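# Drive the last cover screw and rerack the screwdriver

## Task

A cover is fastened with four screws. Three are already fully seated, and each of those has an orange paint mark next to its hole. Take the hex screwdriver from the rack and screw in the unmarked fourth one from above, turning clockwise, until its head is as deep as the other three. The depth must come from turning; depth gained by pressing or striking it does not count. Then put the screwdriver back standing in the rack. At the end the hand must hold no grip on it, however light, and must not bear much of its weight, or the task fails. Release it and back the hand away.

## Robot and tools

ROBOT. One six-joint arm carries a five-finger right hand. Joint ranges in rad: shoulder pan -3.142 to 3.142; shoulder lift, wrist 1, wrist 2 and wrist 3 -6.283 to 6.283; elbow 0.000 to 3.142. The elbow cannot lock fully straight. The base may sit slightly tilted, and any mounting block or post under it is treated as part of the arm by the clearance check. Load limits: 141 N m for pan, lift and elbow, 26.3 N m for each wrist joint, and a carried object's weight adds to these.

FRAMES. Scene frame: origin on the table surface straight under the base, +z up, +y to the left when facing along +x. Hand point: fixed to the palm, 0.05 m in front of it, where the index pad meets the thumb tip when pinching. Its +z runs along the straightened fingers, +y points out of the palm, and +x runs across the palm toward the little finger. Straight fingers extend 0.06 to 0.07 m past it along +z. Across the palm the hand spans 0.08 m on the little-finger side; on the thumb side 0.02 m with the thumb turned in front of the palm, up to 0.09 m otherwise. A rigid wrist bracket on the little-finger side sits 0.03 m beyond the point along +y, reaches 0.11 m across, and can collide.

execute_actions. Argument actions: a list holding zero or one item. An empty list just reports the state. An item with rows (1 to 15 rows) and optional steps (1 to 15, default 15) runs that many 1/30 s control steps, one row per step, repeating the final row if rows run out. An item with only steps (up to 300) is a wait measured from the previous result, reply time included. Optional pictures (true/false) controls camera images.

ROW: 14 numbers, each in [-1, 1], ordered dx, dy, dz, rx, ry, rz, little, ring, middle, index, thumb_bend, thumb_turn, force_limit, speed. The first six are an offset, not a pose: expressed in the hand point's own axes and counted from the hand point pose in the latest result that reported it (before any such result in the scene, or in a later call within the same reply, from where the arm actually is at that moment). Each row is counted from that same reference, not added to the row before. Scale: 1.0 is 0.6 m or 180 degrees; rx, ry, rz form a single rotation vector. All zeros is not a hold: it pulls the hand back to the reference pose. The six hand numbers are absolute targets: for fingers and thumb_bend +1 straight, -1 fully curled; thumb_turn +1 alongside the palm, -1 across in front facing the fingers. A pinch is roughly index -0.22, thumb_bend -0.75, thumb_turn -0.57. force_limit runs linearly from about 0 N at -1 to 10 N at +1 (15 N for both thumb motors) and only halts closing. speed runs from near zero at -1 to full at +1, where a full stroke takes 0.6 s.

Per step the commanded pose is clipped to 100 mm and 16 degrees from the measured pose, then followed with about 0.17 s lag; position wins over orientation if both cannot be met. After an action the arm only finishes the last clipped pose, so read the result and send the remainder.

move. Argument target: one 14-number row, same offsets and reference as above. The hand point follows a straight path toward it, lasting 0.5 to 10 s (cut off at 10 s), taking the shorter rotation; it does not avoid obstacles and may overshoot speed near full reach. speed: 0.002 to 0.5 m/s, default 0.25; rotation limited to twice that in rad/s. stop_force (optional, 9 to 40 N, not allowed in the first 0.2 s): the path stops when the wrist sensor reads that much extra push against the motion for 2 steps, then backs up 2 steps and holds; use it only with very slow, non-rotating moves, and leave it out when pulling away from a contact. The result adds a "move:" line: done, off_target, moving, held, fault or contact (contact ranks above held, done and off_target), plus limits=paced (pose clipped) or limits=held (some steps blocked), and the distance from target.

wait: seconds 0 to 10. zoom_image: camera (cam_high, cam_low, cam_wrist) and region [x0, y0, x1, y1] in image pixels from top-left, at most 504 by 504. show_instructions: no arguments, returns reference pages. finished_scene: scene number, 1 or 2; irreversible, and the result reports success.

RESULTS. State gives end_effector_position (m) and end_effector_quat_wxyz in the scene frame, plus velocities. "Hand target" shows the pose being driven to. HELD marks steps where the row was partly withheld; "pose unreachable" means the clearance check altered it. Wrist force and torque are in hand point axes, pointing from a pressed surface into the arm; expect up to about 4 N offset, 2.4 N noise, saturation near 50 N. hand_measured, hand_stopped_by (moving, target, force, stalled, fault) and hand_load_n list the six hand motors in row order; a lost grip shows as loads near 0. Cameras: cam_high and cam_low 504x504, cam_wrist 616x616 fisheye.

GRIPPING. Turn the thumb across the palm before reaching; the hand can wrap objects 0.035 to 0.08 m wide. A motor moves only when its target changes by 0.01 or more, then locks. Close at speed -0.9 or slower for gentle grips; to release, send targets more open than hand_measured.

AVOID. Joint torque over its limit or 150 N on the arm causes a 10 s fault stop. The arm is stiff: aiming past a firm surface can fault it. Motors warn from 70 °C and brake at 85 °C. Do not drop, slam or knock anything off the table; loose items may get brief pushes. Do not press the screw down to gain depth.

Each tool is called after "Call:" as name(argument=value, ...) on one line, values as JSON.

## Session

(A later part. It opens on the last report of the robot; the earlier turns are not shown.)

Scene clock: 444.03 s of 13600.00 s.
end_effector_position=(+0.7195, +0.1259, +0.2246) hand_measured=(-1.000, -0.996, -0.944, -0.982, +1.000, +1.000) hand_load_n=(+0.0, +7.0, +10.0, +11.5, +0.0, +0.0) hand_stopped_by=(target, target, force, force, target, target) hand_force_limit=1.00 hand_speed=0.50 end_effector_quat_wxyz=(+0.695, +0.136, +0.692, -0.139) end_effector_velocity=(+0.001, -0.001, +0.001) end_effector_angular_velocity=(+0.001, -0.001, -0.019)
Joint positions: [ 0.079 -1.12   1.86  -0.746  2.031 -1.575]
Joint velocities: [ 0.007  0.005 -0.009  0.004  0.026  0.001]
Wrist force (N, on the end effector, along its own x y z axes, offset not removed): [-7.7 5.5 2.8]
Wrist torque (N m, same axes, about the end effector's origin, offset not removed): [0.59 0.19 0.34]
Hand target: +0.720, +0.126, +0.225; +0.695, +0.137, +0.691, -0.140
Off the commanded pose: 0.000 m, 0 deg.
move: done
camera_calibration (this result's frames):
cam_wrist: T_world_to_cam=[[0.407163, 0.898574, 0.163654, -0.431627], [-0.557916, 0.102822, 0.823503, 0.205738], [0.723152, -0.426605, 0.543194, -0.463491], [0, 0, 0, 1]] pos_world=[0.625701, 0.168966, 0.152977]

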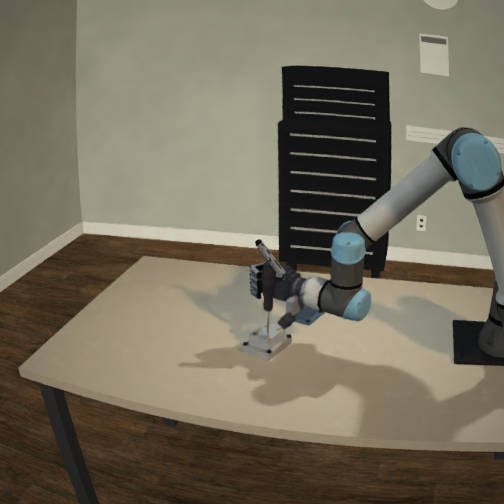

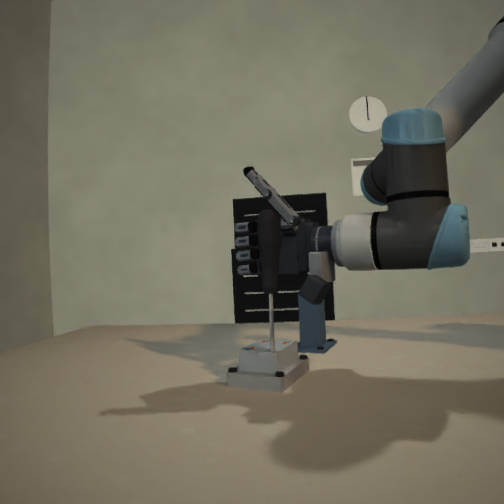

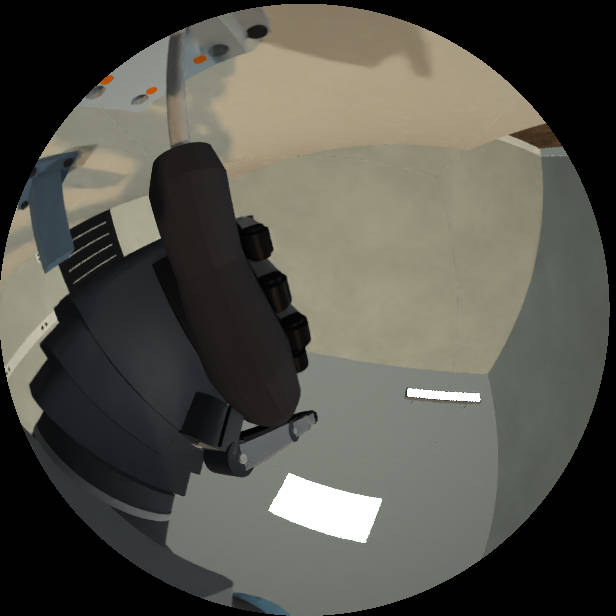

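Call:
move(target=[-0.0002,0.0403,-0.0358,-0.1667,0,0,-0.9,-0.9,-0.88,-0.9,1,1,1,0.6], speed=0.35)

Call:
move(target=[0,0.0398,-0.0367,-0.1667,0,0,-0.9,-0.9,-0.88,-0.9,1,1,1,0.6], speed=0.35)

Call:
execute_actions(actions=[{"rows":[[0,0,0,0,0,0,-1,-1,-1,-1,1,1,1,0.5]],"steps":9}], pictures=false)

Call:
move(target=[0.0002,-0.0528,0.0118,0.1667,0,0,-1,-1,-1,-1,1,1,1,0.5], speed=0.35)

Call:
move(target=[0.0001,-0.0526,0.0118,0.1667,0,0,-1,-1,-1,-1,1,1,1,0.5], speed=0.35)

Call:
move(target=[-0.0002,0.0403,-0.036,-0.1667,0,0,-0.9,-0.9,-0.88,-0.9,1,1,1,0.6], speed=0.35)

Call:
move(target=[0,0.0398,-0.0367,-0.1667,0,0,-0.9,-0.9,-0.88,-0.9,1,1,1,0.6], speed=0.35)

Call:
execute_actions(actions=[{"rows":[[0,0,0,0,0,0,-1,-1,-1,-1,1,1,1,0.5]],"steps":9}], pictures=false)

Call:
move(target=[0.0002,-0.0528,0.0118,0.1667,0,0,-1,-1,-1,-1,1,1,1,0.5], speed=0.35)

Call:
move(target=[0.0001,-0.0526,0.0118,0.1667,0,0,-1,-1,-1,-1,1,1,1,0.5], speed=0.35)

Call:
zoom_image(camera="cam_low", region=[220,260,330,370])

Scene clock: 448.27 s of 13600.00 s.
end_effector_position=(+0.7088, +0.1562, +0.2245) hand_measured=(-0.900, -0.900, -0.880, -0.900, +1.000, +1.000) hand_load_n=(+0.0, +0.0, +0.0, +0.0, +0.0, +0.0) hand_stopped_by=(target, target, target, target, target, target) hand_force_limit=1.00 hand_speed=0.60 end_effector_quat_wxyz=(+0.707, -0.048, +0.704, +0.044) end_effector_velocity=(+0.000, +0.001, -0.000) end_effector_angular_velocity=(-0.001, +0.001, +0.018)
Joint positions: [-0.14  -1.161  1.923 -0.767  1.291 -1.574]
Joint velocities: [-0.007  0.003 -0.005  0.003 -0.025 -0.001]
Wrist force (N, on the end effector, along its own x y z axes, offset not removed): [0.6 1.2 1.2]
Wrist torque (N m, same axes, about the end effector's origin, offset not removed): [0.23 -0.11 0.07]
Hand target: +0.709, +0.156, +0.224; +0.707, -0.048, +0.704, +0.044
Off the commanded pose: 0.000 m, 0 deg.
move: done
camera_calibration (this result's frames):
cam_wrist: T_world_to_cam=[[-0.0941269, 0.982471, 0.160904, -0.111716], [-0.53311, -0.186237, 0.825294, 0.223892], [0.840794, -0.00809711, 0.541295, -0.591008], [0, 0, 0, 1]] pos_world=[0.605759, 0.146669, 0.153108]

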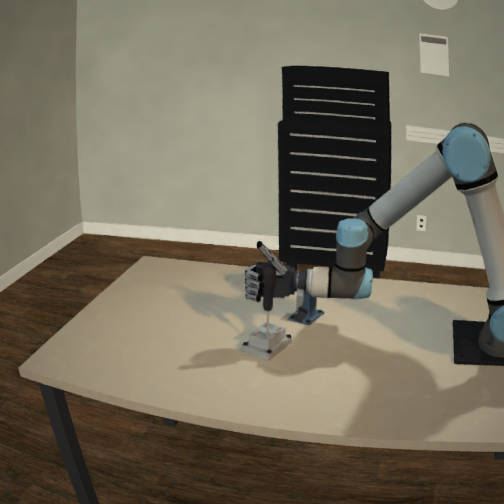

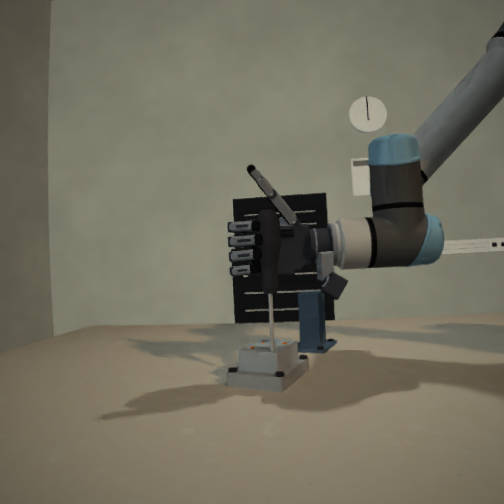

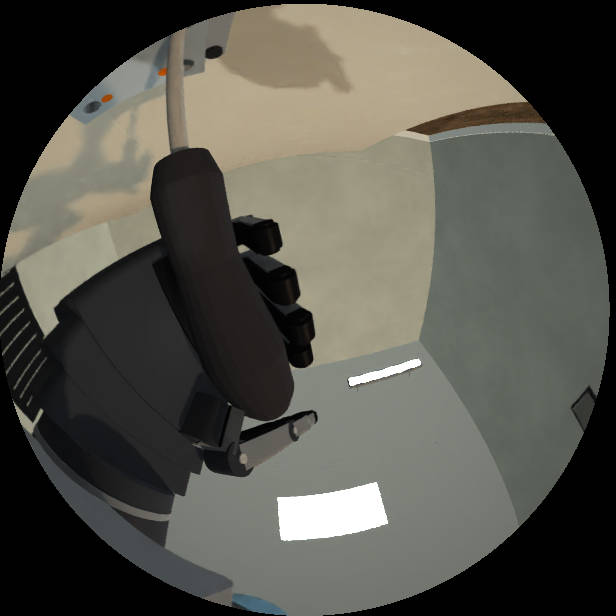

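Scene clock: 449.67 s of 13600.00 s.
end_effector_position=(+0.6838, +0.1769, +0.2242) hand_measured=(-0.900, -0.900, -0.880, -0.900, +1.000, +1.000) hand_load_n=(+0.0, +0.0, +0.0, +0.0, +0.0, +0.0) hand_stopped_by=(target, target, target, target, target, target) hand_force_limit=1.00 hand_speed=0.60 end_effector_quat_wxyz=(+0.671, -0.228, +0.669, +0.224) end_effector_velocity=(-0.000, +0.001, +0.000) end_effector_angular_velocity=(-0.001, +0.002, +0.017)
Joint positions: [-0.292 -1.069  1.771 -0.704  0.618 -1.574]
Joint velocities: [-0.001  0.005 -0.011  0.01  -0.018 -0.003]
Wrist force (N, on the end effector, along its own x y z axes, offset not removed): [0.4 2.8 0.4]
Wrist torque (N m, same axes, about the end effector's origin, offset not removed): [0.49 -0.07 0.17]
Hand target: +0.684, +0.177, +0.224; +0.670, -0.229, +0.669, +0.224
Off the commanded pose: 0.000 m, 0 deg.
move: done
camera_calibration (this result's frames):
cam_wrist: T_world_to_cam=[[-0.570803, 0.805371, 0.15988, 0.223183], [-0.367589, -0.424765, 0.827317, 0.143223], [0.734208, 0.413465, 0.538503, -0.57072], [0, 0, 0, 1]] pos_world=[0.599068, 0.117064, 0.153161]

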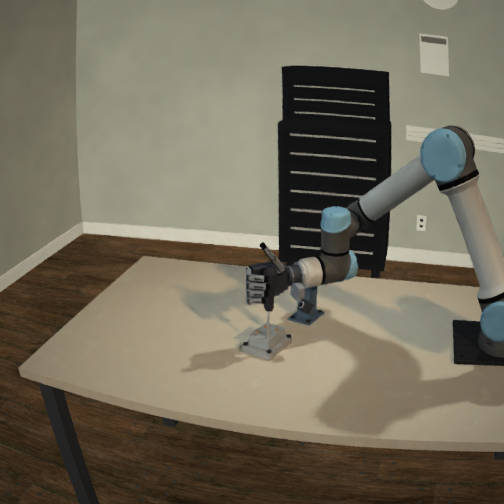

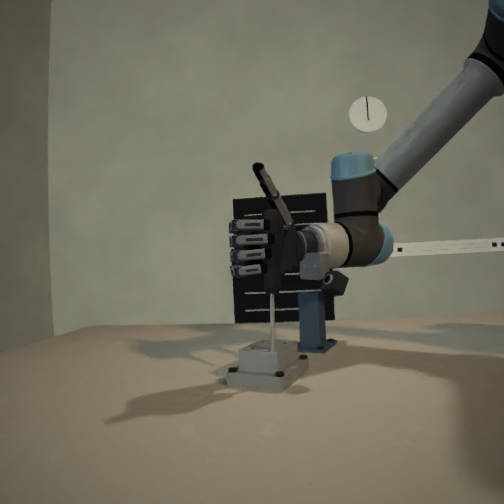

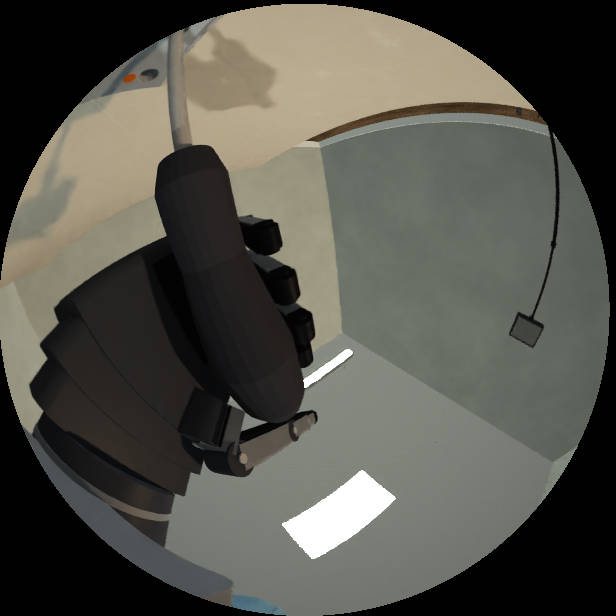

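Scene clock: 449.97 s of 13600.00 s.
end_effector_position=(+0.6838, +0.1768, +0.2242) hand_measured=(-1.000, -0.998, -0.946, -0.982, +1.000, +1.000) hand_load_n=(+0.0, +7.5, +9.5, +11.0, +0.0, -0.5) hand_stopped_by=(target, target, force, force, target, target) hand_force_limit=1.00 hand_speed=0.50 end_effector_quat_wxyz=(+0.671, -0.228, +0.669, +0.224) end_effector_velocity=(+0.000, -0.001, +0.000) end_effector_angular_velocity=(-0.000, -0.001, -0.002)
Joint positions: [-0.292 -1.069  1.77  -0.704  0.617 -1.575]
Joint velocities: [-0.    -0.    -0.    -0.     0.002 -0.   ]
Wrist force (N, on the end effector, along its own x y z axes, offset not removed): [-0.4 4.3 2.6]
Wrist torque (N m, same axes, about the end effector's origin, offset not removed): [0.42 -0.61 0.49]
Hand target: +0.684, +0.177, +0.224; +0.671, -0.228, +0.669, +0.224
Off the commanded pose: 0.000 m, 0 deg.
Steps of this call (steps 1 to 9: all 9 steps of this action). Readings (end_effector_position | what the end effector reports):
1: (+0.6838, +0.1769, +0.2242) | hand_measured=(-0.900, -0.900, -0.880, -0.900, +1.000, +1.000) hand_load_n=(+0.0, +0.0, +0.0, +0.0, +0.0, +0.0) hand_stopped_by=(moving, moving, moving, moving, target, target) hand_force_limit=1.00 hand_speed=0.50
2: (+0.6838, +0.1769, +0.2242) | hand_measured=(-0.900, -0.900, -0.880, -0.900, +1.000, +1.000) hand_load_n=(+0.0, +0.0, +0.0, +0.0, +0.0, +0.0) hand_stopped_by=(moving, moving, moving, moving, target, target) hand_force_limit=1.00 hand_speed=0.50
4: (+0.6838, +0.1769, +0.2242) | hand_measured=(-0.974, -0.976, -0.948, -0.972, +1.000, +1.000) hand_load_n=(+0.0, +1.0, +12.0, +8.5, +0.0, +0.0) hand_stopped_by=(moving, moving, force, moving, target, target) hand_force_limit=1.00 hand_speed=0.50
8: (+0.6838, +0.1769, +0.2242) | hand_measured=(-1.000, -0.998, -0.946, -0.982, +1.000, +1.000) hand_load_n=(+0.0, +7.5, +9.5, +11.0, +0.0, -0.5) hand_stopped_by=(target, target, force, force, target, target) hand_force_limit=1.00 hand_speed=0.50
9: the state above

Scene clock: 451.60 s of 13600.00 s.
end_effector_position=(+0.7085, +0.1560, +0.2244) hand_measured=(-1.000, -0.996, -0.946, -0.982, +1.000, +1.000) hand_load_n=(+0.0, +7.5, +10.0, +11.0, +0.0, -0.5) hand_stopped_by=(target, target, force, force, target, target) hand_force_limit=1.00 hand_speed=0.50 end_effector_quat_wxyz=(+0.707, -0.048, +0.704, +0.044) end_effector_velocity=(+0.001, +0.001, -0.000) end_effector_angular_velocity=(+0.000, -0.001, -0.015)
Joint positions: [-0.14  -1.161  1.924 -0.768  1.291 -1.574]
Joint velocities: [ 0.009  0.001  0.    -0.002  0.024  0.   ]
Wrist force (N, on the end effector, along its own x y z axes, offset not removed): [-3.8 5.7 2.6]
Wrist torque (N m, same axes, about the end effector's origin, offset not removed): [0.61 -0.27 0.53]
Hand target: +0.709, +0.156, +0.224; +0.707, -0.047, +0.704, +0.043
Off the commanded pose: 0.000 m, 0 deg.
move: done
camera_calibration (this result's frames):
cam_wrist: T_world_to_cam=[[-0.0943245, 0.982451, 0.160914, -0.111387], [-0.533305, -0.186351, 0.825142, 0.223985], [0.840648, -0.00798512, 0.541523, -0.590758], [0, 0, 0, 1]] pos_world=[0.605565, 0.146455, 0.153013]

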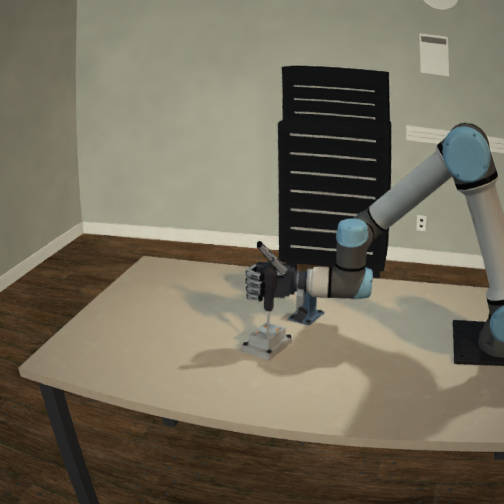

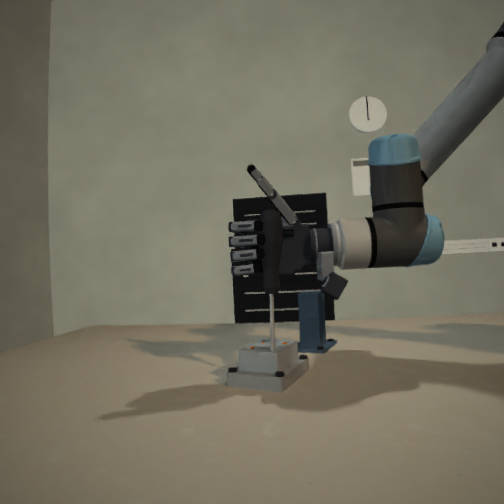

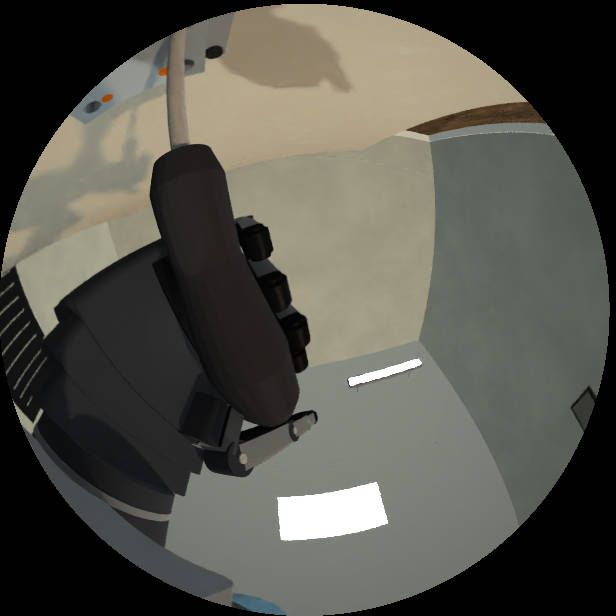

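Scene clock: 453.00 s of 13600.00 s.
end_effector_position=(+0.7196, +0.1258, +0.2245) hand_measured=(-1.000, -0.996, -0.946, -0.982, +1.000, +1.000) hand_load_n=(+0.0, +6.5, +9.5, +11.0, +0.0, +0.0) hand_stopped_by=(target, target, force, force, target, target) hand_force_limit=1.00 hand_speed=0.50 end_effector_quat_wxyz=(+0.696, +0.136, +0.692, -0.139) end_effector_velocity=(+0.001, -0.001, +0.001) end_effector_angular_velocity=(+0.001, -0.000, -0.018)
Joint positions: [ 0.079 -1.12   1.86  -0.747  2.031 -1.575]
Joint velocities: [ 0.008  0.005 -0.01   0.005  0.026  0.001]
Wrist force (N, on the end effector, along its own x y z axes, offset not removed): [-6.0 4.5 2.3]
Wrist torque (N m, same axes, about the end effector's origin, offset not removed): [0.41 0.04 0.40]
Hand target: +0.720, +0.126, +0.225; +0.695, +0.137, +0.691, -0.140
Off the commanded pose: 0.000 m, 0 deg.
move: done
camera_calibration (this result's frames):
cam_wrist: T_world_to_cam=[[0.406916, 0.89867, 0.163743, -0.431469], [-0.558184, 0.102729, 0.823333, 0.206063], [0.723084, -0.426426, 0.543425, -0.463567], [0, 0, 0, 1]] pos_world=[0.62579, 0.168903, 0.152906]

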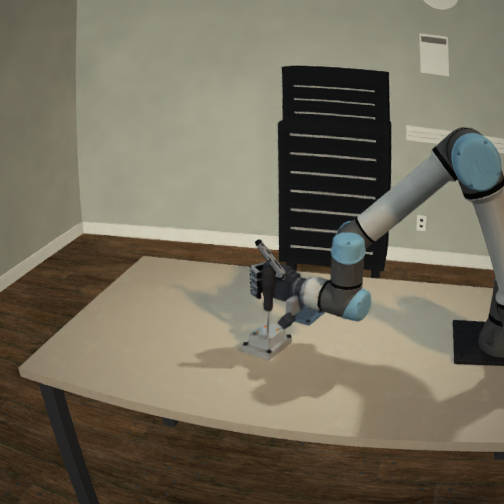

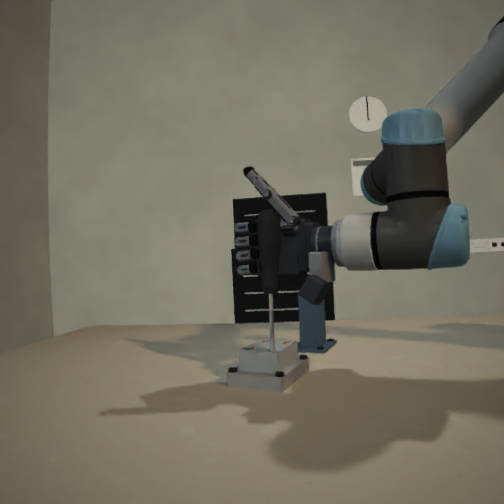

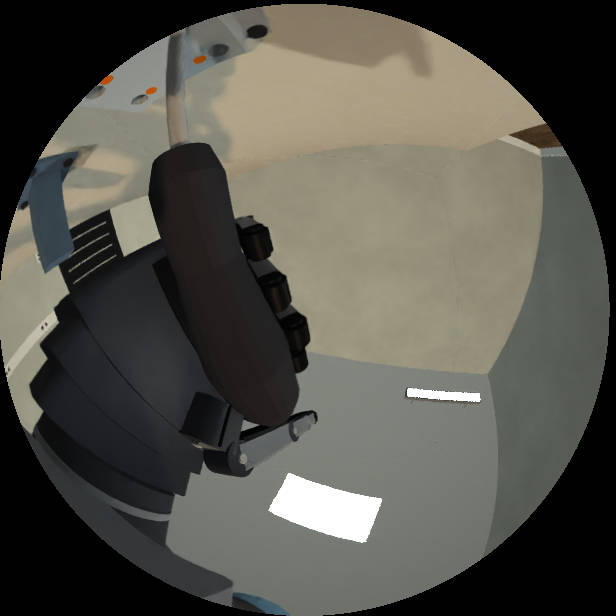

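Scene clock: 454.40 s of 13600.00 s.
end_effector_position=(+0.7087, +0.1562, +0.2244) hand_measured=(-0.900, -0.900, -0.880, -0.900, +1.000, +1.000) hand_load_n=(+0.0, +0.0, +0.0, +0.0, +0.0, +0.0) hand_stopped_by=(target, target, target, target, target, target) hand_force_limit=1.00 hand_speed=0.60 end_effector_quat_wxyz=(+0.707, -0.048, +0.704, +0.044) end_effector_velocity=(+0.000, +0.001, -0.000) end_effector_angular_velocity=(-0.001, +0.000, +0.017)
Joint positions: [-0.14  -1.161  1.923 -0.768  1.291 -1.574]
Joint velocities: [-0.007  0.003 -0.005  0.002 -0.024 -0.001]
Wrist force (N, on the end effector, along its own x y z axes, offset not removed): [-0.4 1.9 1.1]
Wrist torque (N m, same axes, about the end effector's origin, offset not removed): [0.25 -0.02 0.11]
Hand target: +0.709, +0.156, +0.224; +0.707, -0.048, +0.704, +0.045
Off the commanded pose: 0.000 m, 0 deg.
move: done
camera_calibration (this result's frames):
cam_wrist: T_world_to_cam=[[-0.09441, 0.982454, 0.160842, -0.1115], [-0.533312, -0.186337, 0.825141, 0.224103], [0.840634, -0.00787741, 0.541547, -0.590926], [0, 0, 0, 1]] pos_world=[0.605743, 0.146647, 0.153031]

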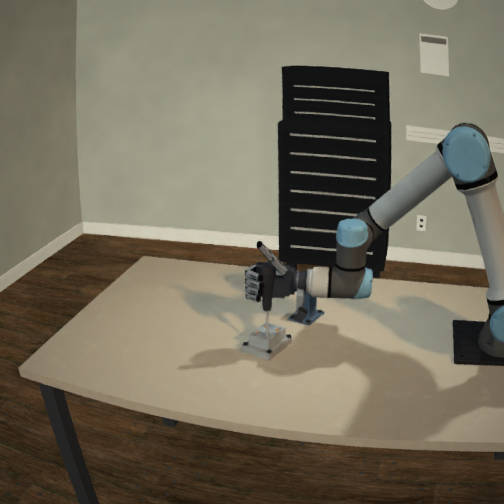

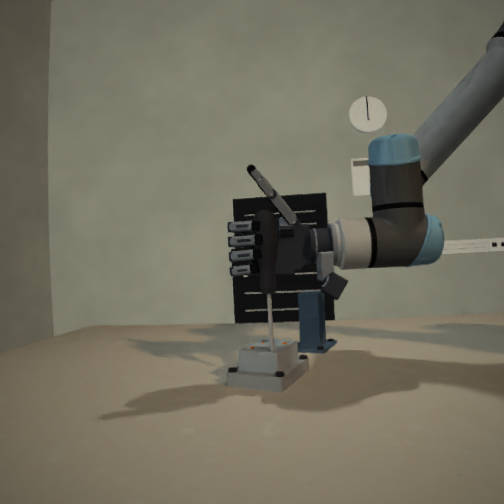

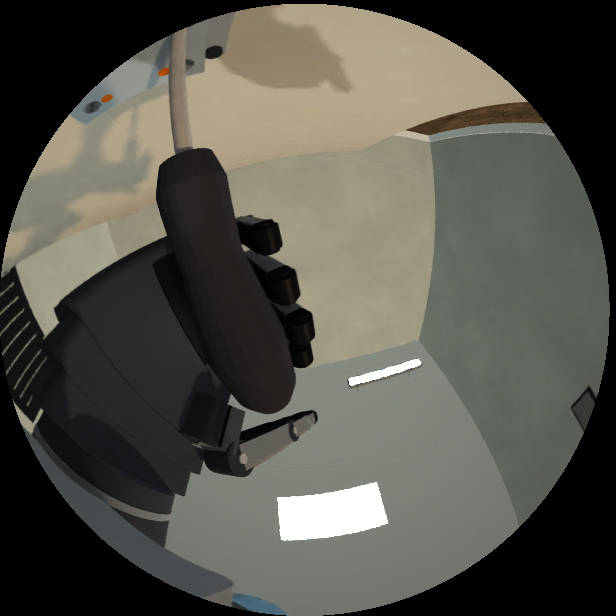

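Scene clock: 455.80 s of 13600.00 s.
end_effector_position=(+0.6837, +0.1769, +0.2241) hand_measured=(-0.900, -0.900, -0.880, -0.900, +1.000, +1.000) hand_load_n=(+0.0, +0.0, +0.0, +0.0, +0.0, +0.0) hand_stopped_by=(target, target, target, target, target, target) hand_force_limit=1.00 hand_speed=0.60 end_effector_quat_wxyz=(+0.671, -0.228, +0.669, +0.224) end_effector_velocity=(-0.000, +0.001, +0.000) end_effector_angular_velocity=(-0.002, +0.001, +0.016)
Joint positions: [-0.292 -1.069  1.771 -0.705  0.617 -1.574]
Joint velocities: [-0.002  0.005 -0.011  0.008 -0.018 -0.003]
Wrist force (N, on the end effector, along its own x y z axes, offset not removed): [0.4 2.4 2.6]
Wrist torque (N m, same axes, about the end effector's origin, offset not removed): [0.33 -0.15 0.00]
Hand target: +0.684, +0.177, +0.224; +0.671, -0.229, +0.669, +0.225
Off the commanded pose: 0.000 m, 0 deg.
move: done
camera_calibration (this result's frames):
cam_wrist: T_world_to_cam=[[-0.571042, 0.805241, 0.159683, 0.223399], [-0.367735, -0.424823, 0.827222, 0.143383], [0.733949, 0.413657, 0.538707, -0.570561], [0, 0, 0, 1]] pos_world=[0.59906, 0.117039, 0.153083]

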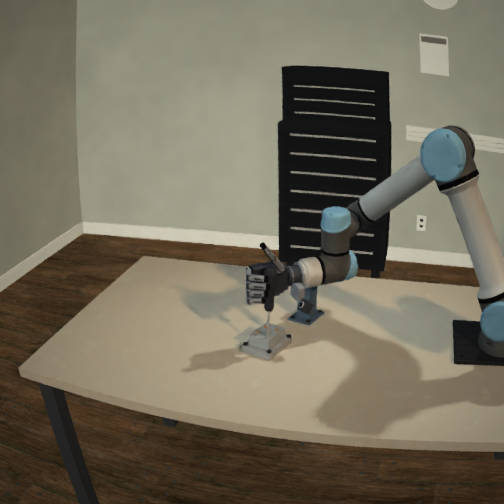

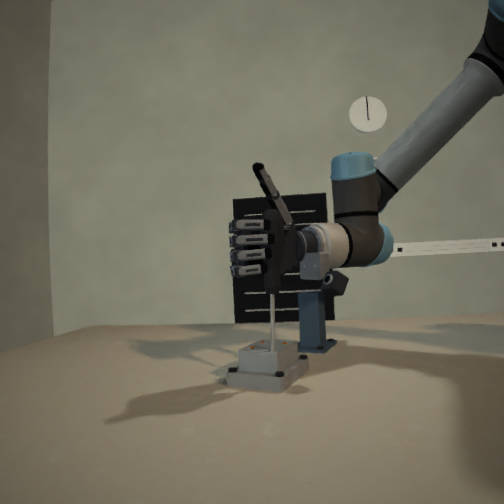

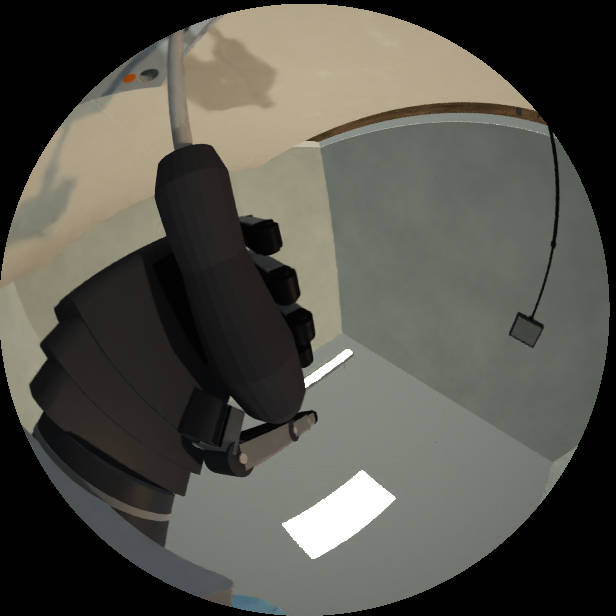

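Scene clock: 456.10 s of 13600.00 s.
end_effector_position=(+0.6838, +0.1768, +0.2241) hand_measured=(-1.000, -0.998, -0.942, -0.982, +1.000, +1.000) hand_load_n=(+0.0, +8.0, +10.0, +12.0, +0.0, -0.5) hand_stopped_by=(target, target, force, force, target, target) hand_force_limit=1.00 hand_speed=0.50 end_effector_quat_wxyz=(+0.671, -0.228, +0.669, +0.224) end_effector_velocity=(+0.000, -0.000, -0.000) end_effector_angular_velocity=(-0.000, -0.000, -0.000)
Joint positions: [-0.292 -1.069  1.77  -0.705  0.617 -1.574]
Joint velocities: [-0.    -0.     0.    -0.001  0.     0.   ]
Wrist force (N, on the end effector, along its own x y z axes, offset not removed): [-2.0 4.2 3.0]
Wrist torque (N m, same axes, about the end effector's origin, offset not removed): [0.44 -0.47 0.43]
Hand target: +0.684, +0.177, +0.224; +0.671, -0.228, +0.669, +0.224
Off the commanded pose: 0.000 m, 0 deg.
Steps of this call (steps 1 to 9: all 9 steps of this action). Readings (end_effector_position | what the end effector reports):
1: (+0.6837, +0.1769, +0.2241) | hand_measured=(-0.900, -0.900, -0.880, -0.900, +1.000, +1.000) hand_load_n=(+0.0, +0.0, +0.5, +0.0, +0.0, +0.0) hand_stopped_by=(moving, moving, moving, moving, target, target) hand_force_limit=1.00 hand_speed=0.50
2: (+0.6837, +0.1769, +0.2241) | hand_measured=(-0.900, -0.900, -0.880, -0.900, +1.000, +1.000) hand_load_n=(+0.0, +0.0, +0.0, +0.0, +0.0, +0.0) hand_stopped_by=(moving, moving, moving, moving, target, target) hand_force_limit=1.00 hand_speed=0.50
4: (+0.6837, +0.1769, +0.2241) | hand_measured=(-0.974, -0.974, -0.942, -0.972, +1.000, +1.000) hand_load_n=(+0.0, +1.5, +12.0, +9.5, +0.0, -0.5) hand_stopped_by=(moving, moving, force, moving, target, target) hand_force_limit=1.00 hand_speed=0.50
8: (+0.6838, +0.1769, +0.2241) | hand_measured=(-1.000, -0.998, -0.942, -0.982, +1.000, +1.000) hand_load_n=(+0.0, +8.5, +10.0, +12.0, +0.0, -0.5) hand_stopped_by=(target, target, force, force, target, target) hand_force_limit=1.00 hand_speed=0.50
9: the state above

Scene clock: 457.73 s of 13600.00 s.
end_effector_position=(+0.7085, +0.1560, +0.2243) hand_measured=(-1.000, -0.996, -0.942, -0.982, +1.000, +1.000) hand_load_n=(+0.0, +9.0, +10.0, +11.5, +0.0, -0.5) hand_stopped_by=(target, target, force, force, target, target) hand_force_limit=1.00 hand_speed=0.50 end_effector_quat_wxyz=(+0.707, -0.048, +0.704, +0.044) end_effector_velocity=(+0.001, -0.000, -0.001) end_effector_angular_velocity=(+0.001, +0.001, -0.016)
Joint positions: [-0.141 -1.161  1.924 -0.769  1.29  -1.574]
Joint velocities: [ 0.008  0.001  0.    -0.     0.024  0.   ]
Wrist force (N, on the end effector, along its own x y z axes, offset not removed): [-4.5 4.4 2.4]
Wrist torque (N m, same axes, about the end effector's origin, offset not removed): [0.35 -0.24 0.52]
Hand target: +0.709, +0.156, +0.224; +0.707, -0.047, +0.704, +0.043
Off the commanded pose: 0.000 m, 0 deg.
move: done
camera_calibration (this result's frames):
cam_wrist: T_world_to_cam=[[-0.0946074, 0.982434, 0.160849, -0.11117], [-0.533514, -0.186448, 0.824985, 0.2242], [0.840483, -0.00776558, 0.541782, -0.59068], [0, 0, 0, 1]] pos_world=[0.605553, 0.146432, 0.15294]

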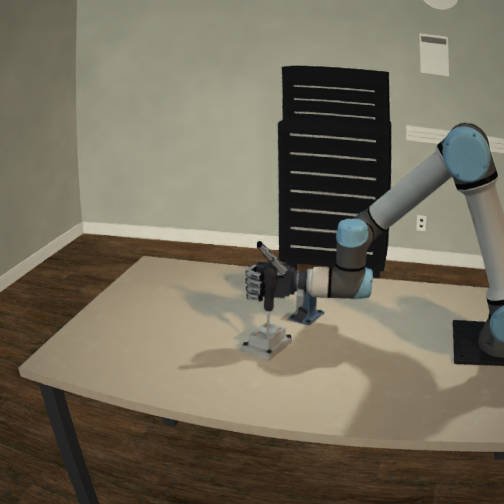

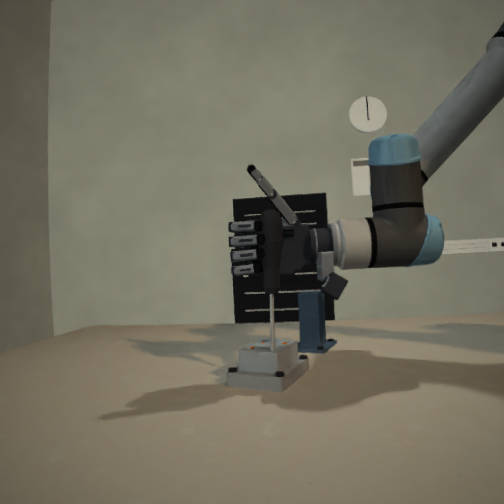

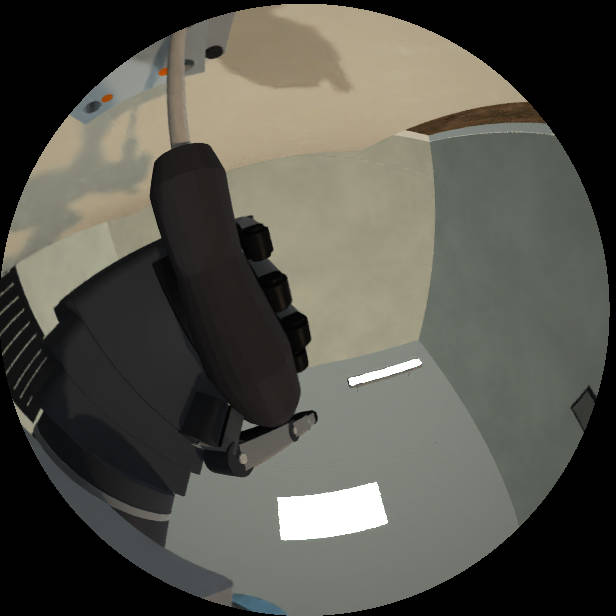

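Scene clock: 459.13 s of 13600.00 s.
end_effector_position=(+0.7196, +0.1258, +0.2245) hand_measured=(-1.000, -0.996, -0.942, -0.982, +1.000, +1.000) hand_load_n=(+0.0, +8.0, +9.5, +11.5, +0.0, +0.0) hand_stopped_by=(target, target, force, force, target, target) hand_force_limit=1.00 hand_speed=0.50 end_effector_quat_wxyz=(+0.696, +0.136, +0.691, -0.139) end_effector_velocity=(+0.001, -0.001, +0.000) end_effector_angular_velocity=(+0.001, -0.000, -0.019)
Joint positions: [ 0.078 -1.12   1.86  -0.748  2.031 -1.575]
Joint velocities: [ 0.007  0.006 -0.01   0.005  0.026  0.001]
Wrist force (N, on the end effector, along its own x y z axes, offset not removed): [-4.8 4.3 1.5]
Wrist torque (N m, same axes, about the end effector's origin, offset not removed): [0.51 -0.14 0.54]
Hand target: +0.720, +0.126, +0.225; +0.696, +0.137, +0.691, -0.140
Off the commanded pose: 0.000 m, 0 deg.
move: done
camera_calibration (this result's frames):
cam_wrist: T_world_to_cam=[[0.406654, 0.898773, 0.16383, -0.4313], [-0.558456, 0.102629, 0.823161, 0.206325], [0.723021, -0.426233, 0.543659, -0.463551], [0, 0, 0, 1]] pos_world=[0.625771, 0.168885, 0.152835]

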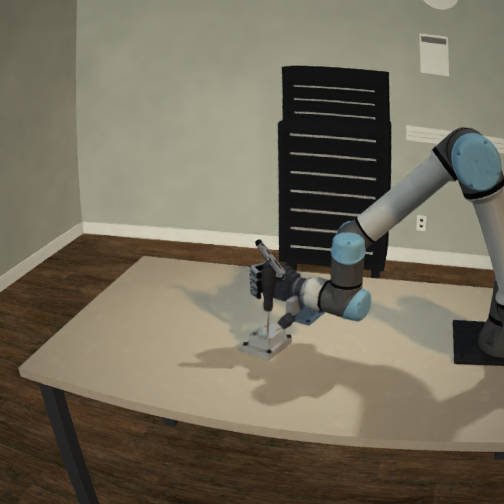

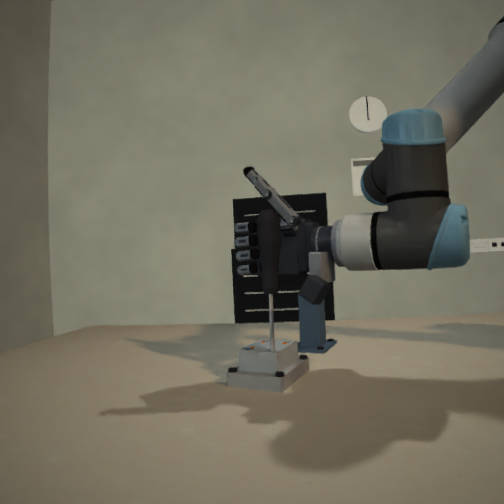

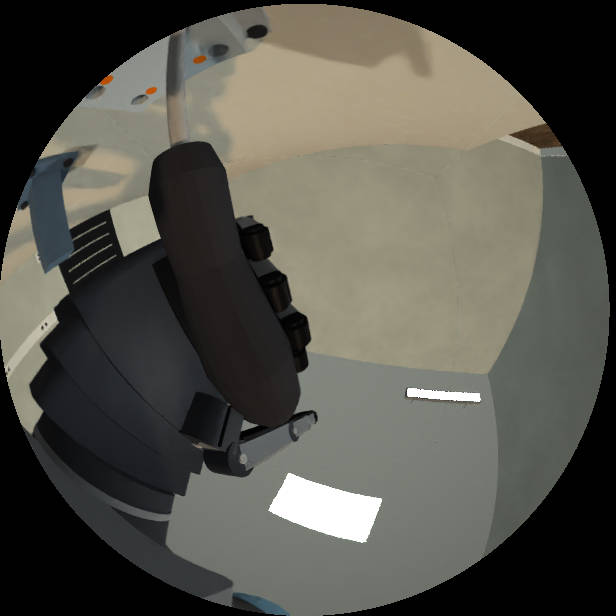

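Region (220, 260, 330, 370) of cam_low's 504x504 image, scaled by 4.582, with more detail than that image has.

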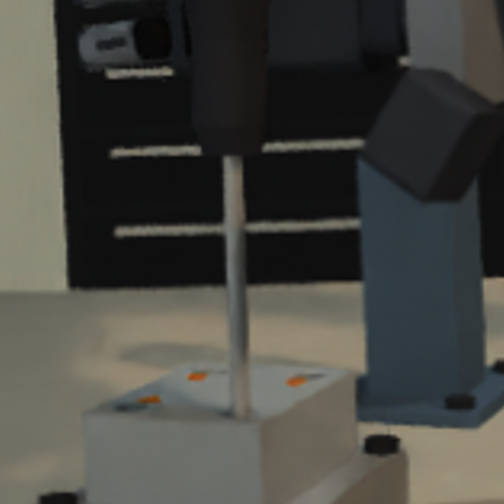

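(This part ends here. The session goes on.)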